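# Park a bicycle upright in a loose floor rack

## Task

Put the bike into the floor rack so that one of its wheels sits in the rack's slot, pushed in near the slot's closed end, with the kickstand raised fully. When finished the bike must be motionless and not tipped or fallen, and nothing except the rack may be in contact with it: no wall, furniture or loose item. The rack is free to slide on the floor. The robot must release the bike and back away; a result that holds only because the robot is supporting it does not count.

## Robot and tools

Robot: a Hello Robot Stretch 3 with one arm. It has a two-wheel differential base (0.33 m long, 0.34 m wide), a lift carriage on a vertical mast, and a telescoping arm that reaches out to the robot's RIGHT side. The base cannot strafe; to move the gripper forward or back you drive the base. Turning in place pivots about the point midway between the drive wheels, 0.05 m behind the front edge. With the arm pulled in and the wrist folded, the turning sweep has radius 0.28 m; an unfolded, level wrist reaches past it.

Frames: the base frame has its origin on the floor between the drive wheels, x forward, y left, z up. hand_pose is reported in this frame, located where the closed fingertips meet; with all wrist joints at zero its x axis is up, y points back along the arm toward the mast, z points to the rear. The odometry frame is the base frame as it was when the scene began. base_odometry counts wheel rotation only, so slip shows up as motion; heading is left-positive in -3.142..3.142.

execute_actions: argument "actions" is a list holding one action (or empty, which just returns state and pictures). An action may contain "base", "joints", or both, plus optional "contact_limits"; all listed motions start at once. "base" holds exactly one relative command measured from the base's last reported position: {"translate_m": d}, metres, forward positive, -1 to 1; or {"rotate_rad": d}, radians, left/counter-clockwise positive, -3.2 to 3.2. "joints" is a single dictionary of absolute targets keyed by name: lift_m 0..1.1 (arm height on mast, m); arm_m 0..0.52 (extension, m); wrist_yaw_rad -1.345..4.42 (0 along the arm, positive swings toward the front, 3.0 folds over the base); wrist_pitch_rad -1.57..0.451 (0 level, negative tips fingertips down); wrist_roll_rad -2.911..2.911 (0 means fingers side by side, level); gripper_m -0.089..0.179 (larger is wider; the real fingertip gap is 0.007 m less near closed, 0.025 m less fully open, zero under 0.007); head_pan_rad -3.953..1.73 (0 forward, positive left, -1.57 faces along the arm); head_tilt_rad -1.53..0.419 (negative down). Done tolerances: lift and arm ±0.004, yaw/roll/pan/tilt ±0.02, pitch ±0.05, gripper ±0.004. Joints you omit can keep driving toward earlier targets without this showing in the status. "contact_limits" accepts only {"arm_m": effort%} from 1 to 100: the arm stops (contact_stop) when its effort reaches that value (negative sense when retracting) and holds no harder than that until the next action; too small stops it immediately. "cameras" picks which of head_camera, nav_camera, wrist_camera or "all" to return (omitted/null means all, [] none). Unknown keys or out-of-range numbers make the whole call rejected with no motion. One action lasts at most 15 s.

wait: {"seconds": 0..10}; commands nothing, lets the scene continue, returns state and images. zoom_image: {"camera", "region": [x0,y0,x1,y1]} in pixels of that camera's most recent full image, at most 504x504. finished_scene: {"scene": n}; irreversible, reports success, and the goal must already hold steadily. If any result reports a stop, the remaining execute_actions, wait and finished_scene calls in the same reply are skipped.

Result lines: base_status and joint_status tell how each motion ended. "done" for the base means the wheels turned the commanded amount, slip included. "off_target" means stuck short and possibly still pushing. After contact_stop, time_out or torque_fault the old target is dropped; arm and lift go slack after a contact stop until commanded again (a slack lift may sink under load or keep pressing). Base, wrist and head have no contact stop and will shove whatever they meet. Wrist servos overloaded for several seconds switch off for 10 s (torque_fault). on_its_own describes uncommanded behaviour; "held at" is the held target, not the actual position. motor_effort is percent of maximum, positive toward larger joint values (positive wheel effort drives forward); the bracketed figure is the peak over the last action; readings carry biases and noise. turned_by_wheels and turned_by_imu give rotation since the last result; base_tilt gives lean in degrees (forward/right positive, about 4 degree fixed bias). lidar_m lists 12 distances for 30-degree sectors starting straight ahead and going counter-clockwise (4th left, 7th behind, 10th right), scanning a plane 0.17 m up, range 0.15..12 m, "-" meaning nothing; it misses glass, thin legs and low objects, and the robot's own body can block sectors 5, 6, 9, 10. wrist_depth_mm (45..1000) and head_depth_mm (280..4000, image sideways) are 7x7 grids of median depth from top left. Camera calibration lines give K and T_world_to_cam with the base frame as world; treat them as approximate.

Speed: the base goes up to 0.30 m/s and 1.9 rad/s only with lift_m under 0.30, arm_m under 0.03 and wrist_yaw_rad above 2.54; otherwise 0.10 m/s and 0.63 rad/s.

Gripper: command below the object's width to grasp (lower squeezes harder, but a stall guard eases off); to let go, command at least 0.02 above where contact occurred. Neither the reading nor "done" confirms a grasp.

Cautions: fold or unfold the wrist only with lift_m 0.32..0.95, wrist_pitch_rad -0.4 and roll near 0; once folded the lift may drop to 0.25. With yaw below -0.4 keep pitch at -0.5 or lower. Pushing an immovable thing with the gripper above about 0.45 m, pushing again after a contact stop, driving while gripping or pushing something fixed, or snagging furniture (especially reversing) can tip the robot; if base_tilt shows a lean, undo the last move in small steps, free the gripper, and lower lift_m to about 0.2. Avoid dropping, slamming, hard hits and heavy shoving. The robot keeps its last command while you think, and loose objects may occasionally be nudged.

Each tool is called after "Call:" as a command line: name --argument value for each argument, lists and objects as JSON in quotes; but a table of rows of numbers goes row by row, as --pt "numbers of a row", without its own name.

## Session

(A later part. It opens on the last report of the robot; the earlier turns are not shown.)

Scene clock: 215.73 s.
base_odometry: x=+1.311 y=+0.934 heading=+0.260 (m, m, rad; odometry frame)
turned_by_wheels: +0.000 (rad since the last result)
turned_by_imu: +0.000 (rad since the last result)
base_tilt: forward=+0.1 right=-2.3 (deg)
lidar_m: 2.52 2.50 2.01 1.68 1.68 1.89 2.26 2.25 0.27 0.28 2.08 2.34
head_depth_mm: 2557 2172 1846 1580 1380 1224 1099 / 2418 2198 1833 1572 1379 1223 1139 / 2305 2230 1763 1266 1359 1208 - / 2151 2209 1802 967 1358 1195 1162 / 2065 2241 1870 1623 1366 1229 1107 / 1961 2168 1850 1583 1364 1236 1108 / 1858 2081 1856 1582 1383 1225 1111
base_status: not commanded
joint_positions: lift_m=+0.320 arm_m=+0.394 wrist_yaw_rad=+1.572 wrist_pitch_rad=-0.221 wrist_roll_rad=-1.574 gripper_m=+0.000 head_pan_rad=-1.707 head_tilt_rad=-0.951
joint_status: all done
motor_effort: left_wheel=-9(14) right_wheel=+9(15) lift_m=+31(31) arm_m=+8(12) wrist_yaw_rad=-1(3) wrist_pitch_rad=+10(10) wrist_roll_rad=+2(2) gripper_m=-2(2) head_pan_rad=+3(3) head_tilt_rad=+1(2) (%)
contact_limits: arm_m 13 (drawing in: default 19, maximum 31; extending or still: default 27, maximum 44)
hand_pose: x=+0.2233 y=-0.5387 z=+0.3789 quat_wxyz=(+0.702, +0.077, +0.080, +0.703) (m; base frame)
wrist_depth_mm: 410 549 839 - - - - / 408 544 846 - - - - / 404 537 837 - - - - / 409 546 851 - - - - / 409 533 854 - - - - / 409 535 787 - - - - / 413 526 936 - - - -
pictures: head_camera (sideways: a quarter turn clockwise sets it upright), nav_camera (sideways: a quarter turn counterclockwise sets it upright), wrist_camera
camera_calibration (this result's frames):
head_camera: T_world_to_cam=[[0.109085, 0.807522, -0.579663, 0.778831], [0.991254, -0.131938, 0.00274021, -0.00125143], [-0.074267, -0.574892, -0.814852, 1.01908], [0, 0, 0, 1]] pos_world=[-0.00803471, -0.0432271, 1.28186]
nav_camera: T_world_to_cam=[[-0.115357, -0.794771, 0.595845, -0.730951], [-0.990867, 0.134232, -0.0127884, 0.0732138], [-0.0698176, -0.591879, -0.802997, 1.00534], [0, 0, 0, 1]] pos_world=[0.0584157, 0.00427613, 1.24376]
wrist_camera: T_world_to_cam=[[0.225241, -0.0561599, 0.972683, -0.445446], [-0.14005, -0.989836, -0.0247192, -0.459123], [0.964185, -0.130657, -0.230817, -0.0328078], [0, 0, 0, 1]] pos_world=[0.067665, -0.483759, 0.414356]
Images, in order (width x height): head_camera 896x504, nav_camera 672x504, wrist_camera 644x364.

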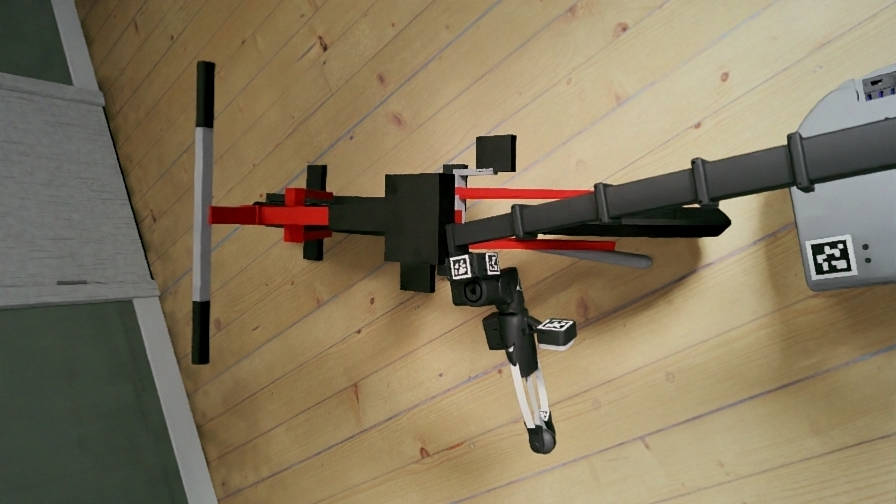

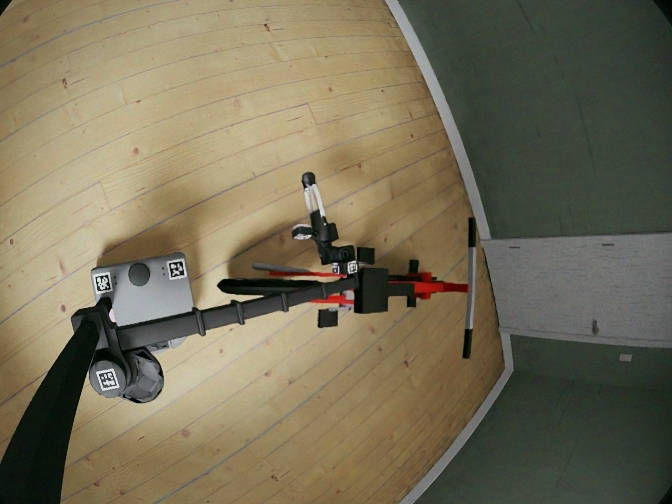

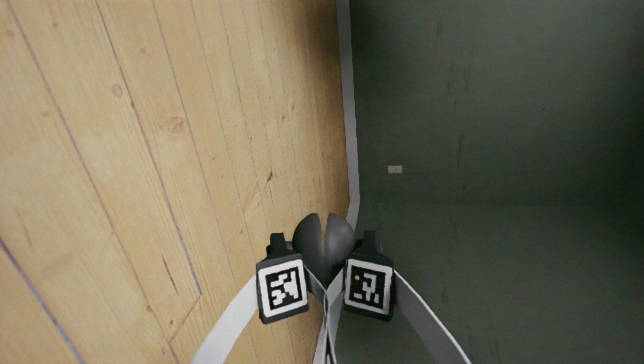

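Call:
execute_actions --actions '[{"base": {"translate_m": -0.018}, "joints": {"arm_m": 0.44}, "contact_limits": {"arm_m": 14}}]'

Scene clock: 218.10 s.
base_odometry: x=+1.293 y=+0.929 heading=+0.260 (m, m, rad; odometry frame)
turned_by_wheels: +0.000 (rad since the last result)
turned_by_imu: +0.000 (rad since the last result)
base_tilt: forward=+0.1 right=-2.3 (deg)
lidar_m: 2.53 2.52 2.01 1.68 1.67 1.88 2.25 2.24 0.32 0.31 2.09 2.34
head_depth_mm: 2558 2225 1855 1575 1381 1224 1106 / 2435 2146 1846 1591 1380 1223 1139 / 2268 2187 1806 1499 1387 1228 - / 2160 2151 1758 1106 1153 1204 1146 / 2054 2167 1869 1611 1390 1231 1104 / 1981 2173 1854 1585 1387 1235 1109 / 1875 2120 1848 1581 1390 1232 1102
base_status: done
joint_positions: lift_m=+0.320 arm_m=+0.439 wrist_yaw_rad=+1.570 wrist_pitch_rad=-0.220 wrist_roll_rad=-1.574 gripper_m=+0.000 head_pan_rad=-1.706 head_tilt_rad=-0.950
joint_status: all done
motor_effort: left_wheel=-6(15) right_wheel=+5(15) lift_m=+30(31) arm_m=+9(14) wrist_yaw_rad=-1(2) wrist_pitch_rad=+9(10) wrist_roll_rad=+2(2) gripper_m=-3(2) head_pan_rad=+3(3) head_tilt_rad=+0(0) (%)
contact_limits: arm_m 14 (drawing in: default 19, maximum 31; extending or still: default 27, maximum 44)
hand_pose: x=+0.2234 y=-0.5840 z=+0.3792 quat_wxyz=(+0.703, +0.077, +0.079, +0.703) (m; base frame)
wrist_depth_mm: 412 544 847 - - - - / 407 550 827 - - - - / 407 553 846 - - - - / 414 550 831 - - - - / 409 539 839 - - - - / 410 542 773 - - - - / 404 547 923 - - - -
pictures: head_camera (sideways: a quarter turn clockwise sets it upright), nav_camera (sideways: a quarter turn counterclockwise sets it upright), wrist_camera
camera_calibration (this result's frames):
head_camera: T_world_to_cam=[[0.108759, 0.806763, -0.580779, 0.780287], [0.99129, -0.131666, 0.00273521, -0.00124515], [-0.0742622, -0.576018, -0.814057, 1.01805], [0, 0, 0, 1]] pos_world=[-0.00802671, -0.0432581, 1.28192]
nav_camera: T_world_to_cam=[[-0.115031, -0.793993, 0.596945, -0.732385], [-0.990906, 0.133946, -0.0127865, 0.0732117], [-0.069806, -0.592987, -0.80218, 1.00428], [0, 0, 0, 1]] pos_world=[0.0584037, 0.00421138, 1.24374]
wrist_camera: T_world_to_cam=[[0.224016, -0.0564593, 0.972949, -0.448311], [-0.141419, -0.989637, -0.0248668, -0.503496], [0.96427, -0.132023, -0.229679, -0.0399992], [0, 0, 0, 1]] pos_world=[0.067795, -0.52887, 0.414476]
Images, in order (width x height): head_camera 896x504, nav_camera 672x504, wrist_camera 644x364.

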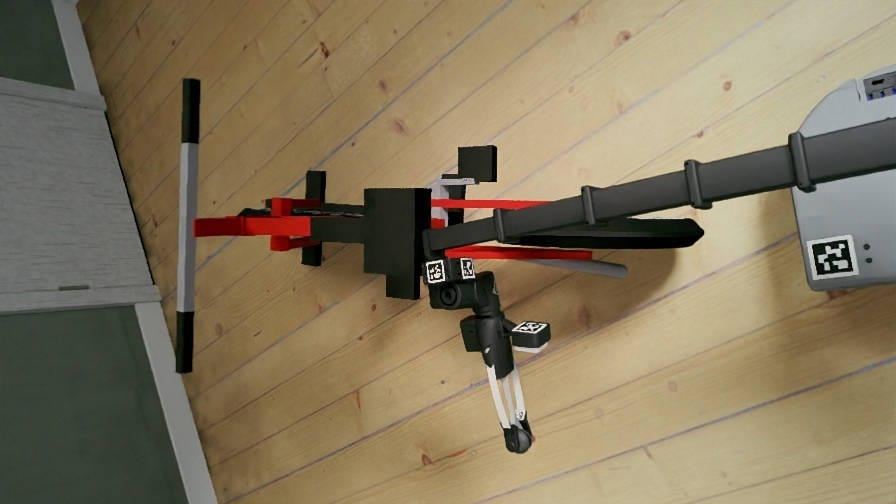

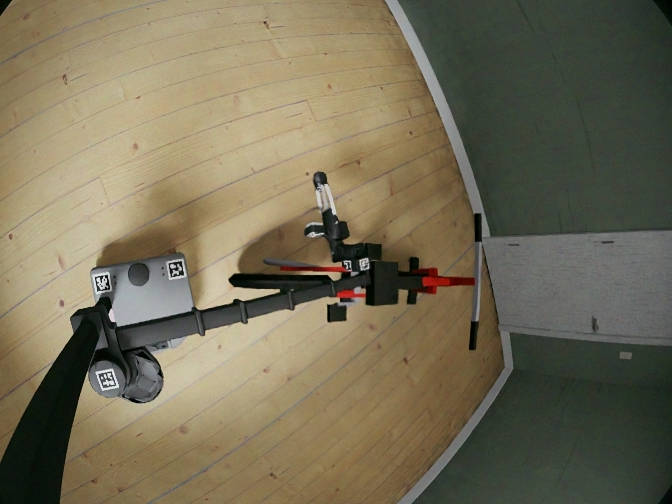

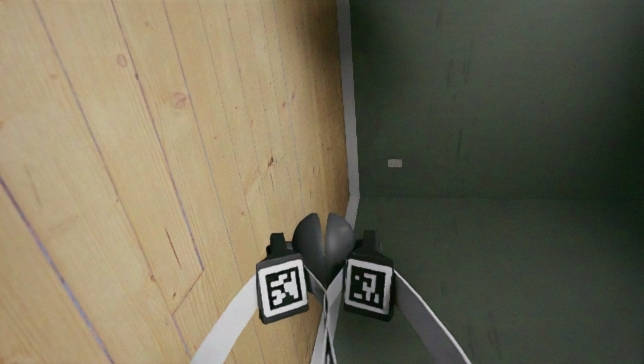

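Call:
zoom_image --camera "head_camera" --region '[200, 140, 400, 290]'

Region (200, 140, 400, 290) of head_camera's 896x504 image, scaled by 2.520, with more detail than that image has; it fills the top 378 rows of this view, and the rest is white.

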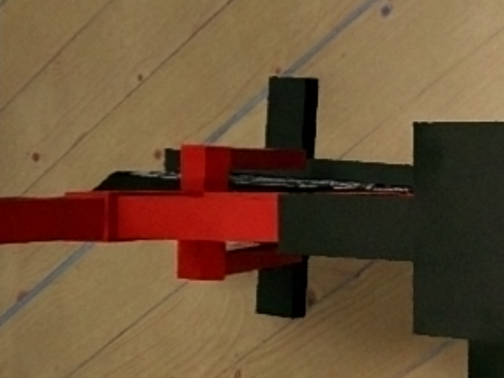

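Call:
execute_actions --actions '[{"base": {"translate_m": -0.008}, "joints": {"arm_m": 0.457}, "contact_limits": {"arm_m": 16}}]' --cameras '["head_camera"]'

Call:
zoom_image --camera "head_camera" --region '[200, 140, 400, 290]'

Scene clock: 219.93 s.
base_odometry: x=+1.286 y=+0.927 heading=+0.260 (m, m, rad; odometry frame)
turned_by_wheels: +0.000 (rad since the last result)
turned_by_imu: +0.000 (rad since the last result)
base_tilt: forward=+0.1 right=-2.3 (deg)
lidar_m: 2.54 2.53 2.00 1.68 1.67 1.87 2.24 2.23 0.35 0.33 2.09 2.35
head_depth_mm: 2554 2233 1845 1580 1389 1224 1100 / 2415 2165 1844 1578 1376 1230 1137 / 2323 2172 1820 1491 1391 1228 - / 2161 2120 1162 1288 1148 1213 1147 / 2084 2165 1861 1622 1390 1241 1105 / 1951 2169 1869 1623 1389 1237 1105 / 1863 2101 1858 1595 1379 1228 1107
base_status: done
joint_positions: lift_m=+0.320 arm_m=+0.457 wrist_yaw_rad=+1.570 wrist_pitch_rad=-0.220 wrist_roll_rad=-1.574 gripper_m=+0.000 head_pan_rad=-1.706 head_tilt_rad=-0.950
joint_status: all done
motor_effort: left_wheel=-1(12) right_wheel=+3(7) lift_m=+30(30) arm_m=+3(10) wrist_yaw_rad=+0(0) wrist_pitch_rad=+9(9) wrist_roll_rad=+2(2) gripper_m=-3(2) head_pan_rad=+3(3) head_tilt_rad=+0(0) (%)
contact_limits: arm_m 16 (drawing in: default 19, maximum 31; extending or still: default 27, maximum 44)
hand_pose: x=+0.2235 y=-0.6017 z=+0.3792 quat_wxyz=(+0.703, +0.076, +0.079, +0.703) (m; base frame)
wrist_depth_mm: 407 540 857 - - - - / 406 548 828 - - - - / 407 552 839 - - - - / 406 548 840 - - - - / 406 545 835 - - - - / 410 549 804 - - - - / 410 550 913 - - - -
pictures: head_camera (sideways: a quarter turn clockwise sets it upright)
camera_calibration (this result's frames):
head_camera: T_world_to_cam=[[0.108757, 0.806747, -0.580802, 0.780317], [0.99129, -0.131666, 0.00273511, -0.00124502], [-0.0742654, -0.576041, -0.81404, 1.01802], [0, 0, 0, 1]] pos_world=[-0.00802679, -0.0432587, 1.28193]
Images, in order (width x height): head_camera 896x504.

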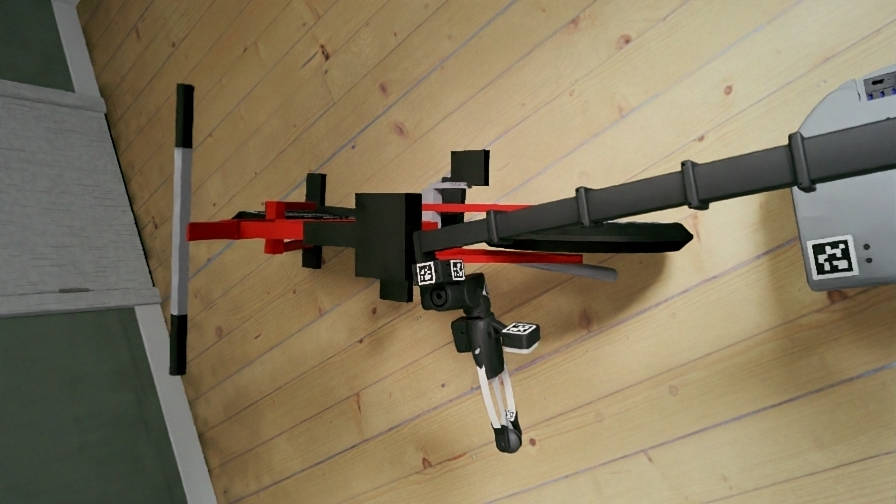

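Region (200, 140, 400, 290) of head_camera's 896x504 image, scaled by 2.520, with more detail than that image has; it fills the top 378 rows of this view, and the rest is white.

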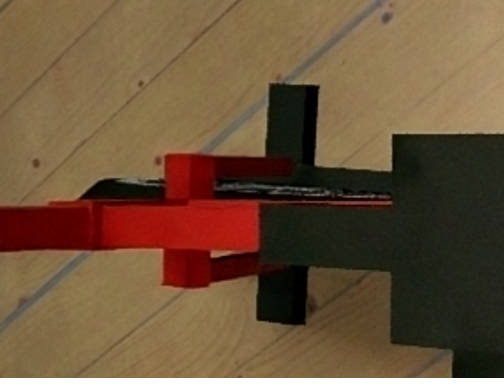

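Call:
execute_actions --actions '[{"base": {"translate_m": 0.45}, "joints": {"arm_m": 0.0, "head_pan_rad": -2.1}}]'

Scene clock: 225.73 s.
base_odometry: x=+1.721 y=+1.043 heading=+0.259 (m, m, rad; odometry frame)
turned_by_wheels: +0.000 (rad since the last result)
turned_by_imu: +0.000 (rad since the last result)
base_tilt: forward=+0.1 right=-2.3 (deg)
lidar_m: 2.11 2.11 2.18 1.82 1.81 2.04 2.66 0.61 0.76 1.96 1.95 2.19
head_depth_mm: 2542 2183 1840 1582 1380 1232 1132 / 2686 2198 1809 1520 1318 1230 1130 / 2798 2218 1220 1364 1386 1235 - / 2670 1422 1601 1578 1381 1245 - / 2465 2182 1830 1572 1387 1246 - / 2217 2219 1855 1600 1385 1233 1131 / 2030 2192 1867 1586 1391 1233 1111
base_status: done
joint_positions: lift_m=+0.320 arm_m=+0.000 wrist_yaw_rad=+1.570 wrist_pitch_rad=-0.220 wrist_roll_rad=-1.574 gripper_m=+0.000 head_pan_rad=-2.093 head_tilt_rad=-0.950
joint_status: all done
motor_effort: left_wheel=-2(4) right_wheel=+2(9) lift_m=+30(30) arm_m=-2(5) wrist_yaw_rad=+0(0) wrist_pitch_rad=+9(9) wrist_roll_rad=+2(2) gripper_m=-3(3) head_pan_rad=-3(27) head_tilt_rad=-1(1) (%)
hand_pose: x=+0.2235 y=-0.1453 z=+0.3792 quat_wxyz=(+0.703, +0.076, +0.079, +0.703) (m; base frame)
wrist_depth_mm: 414 546 826 - - - - / 410 551 831 - - - - / 406 553 863 - - - - / 411 543 835 - - - - / 413 544 853 - - - - / 411 551 785 - - - - / 410 543 917 - - - -
pictures: head_camera (sideways: a quarter turn clockwise sets it upright), nav_camera (sideways: a quarter turn counterclockwise sets it upright), wrist_camera
camera_calibration (this result's frames):
head_camera: T_world_to_cam=[[0.404841, 0.706238, -0.580802, 0.778511], [0.868533, -0.495624, 0.00273511, -0.000496195], [-0.285928, -0.505553, -0.81404, 1.01932], [0, 0, 0, 1]] pos_world=[-0.0232912, -0.0347424, 1.28193]
nav_camera: T_world_to_cam=[[-0.405836, -0.692045, 0.596968, -0.730641], [-0.867318, 0.497591, -0.0127865, 0.0724578], [-0.288197, -0.52295, -0.802163, 1.00559], [0, 0, 0, 1]] pos_world=[0.0561321, -0.0158168, 1.24374]
wrist_camera: T_world_to_cam=[[0.223723, -0.0565255, 0.973012, -0.42358], [-0.141704, -0.989596, -0.0249071, -0.0691765], [0.964297, -0.132307, -0.229405, 0.0177727], [0, 0, 0, 1]] pos_world=[0.0678239, -0.0900484, 0.414503]
Images, in order (width x height): head_camera 896x504, nav_camera 672x504, wrist_camera 644x364.

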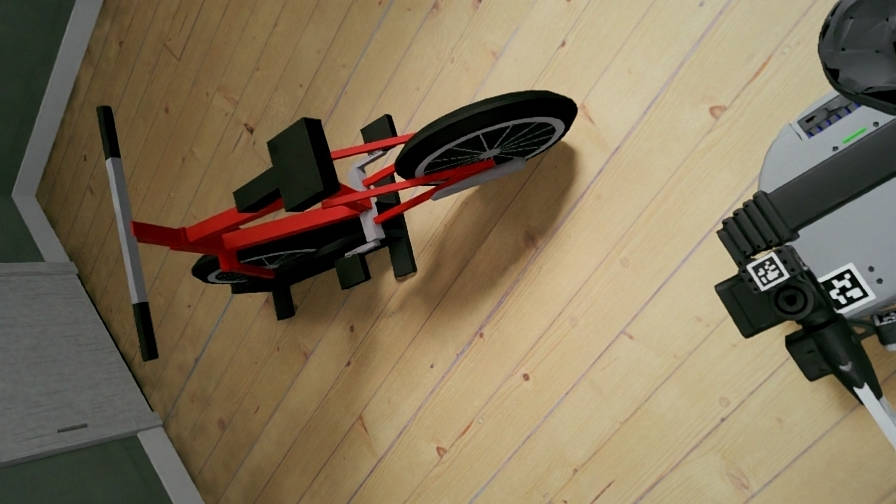

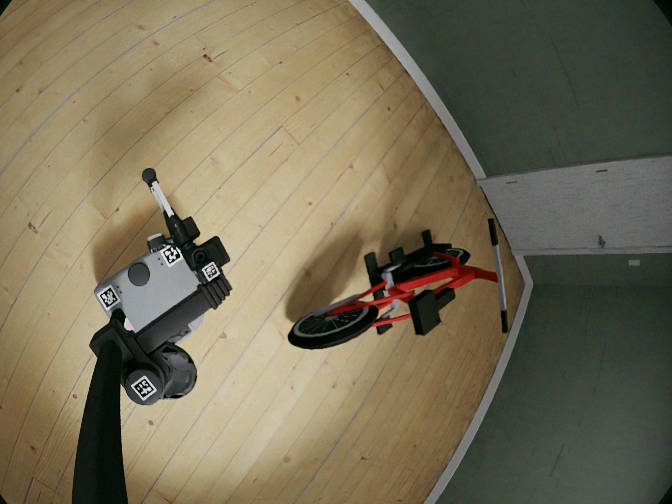

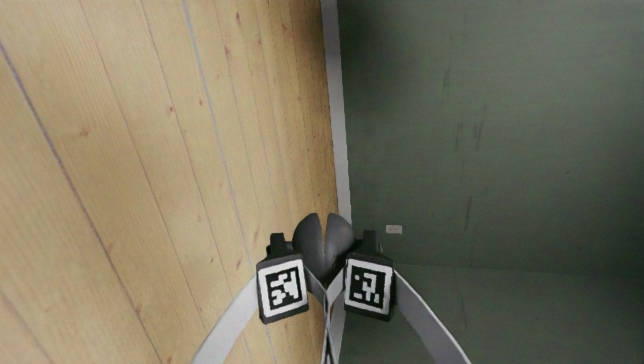

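Call:
zoom_image --camera "head_camera" --region '[180, 210, 330, 330]'

Call:
zoom_image --camera "head_camera" --region '[350, 80, 590, 260]'

Region (180, 210, 330, 330) of head_camera's 896x504 image, scaled by 3.360, with more detail than that image has; it fills the top 403 rows of this view, and the rest is white.

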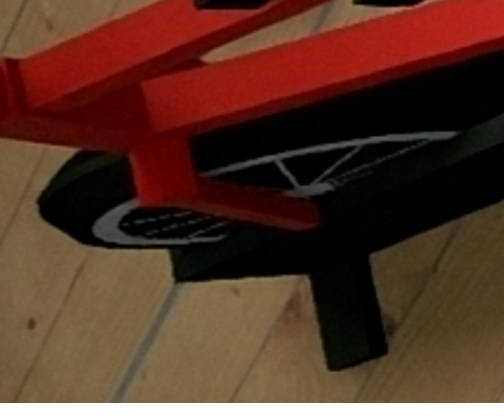

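Region (350, 80, 590, 260) of head_camera's 896x504 image, scaled by 2.100, with more detail than that image has; it fills the top 378 rows of this view, and the rest is white.

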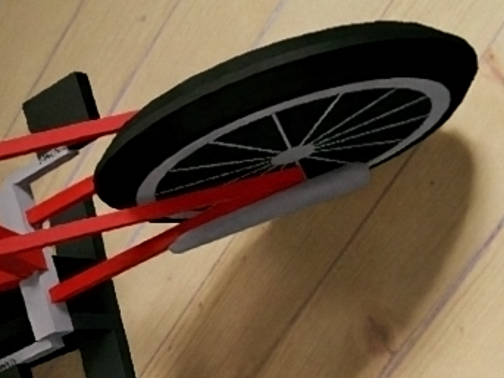

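Call:
finished_scene --scene 1

The scene is finished: the task was done.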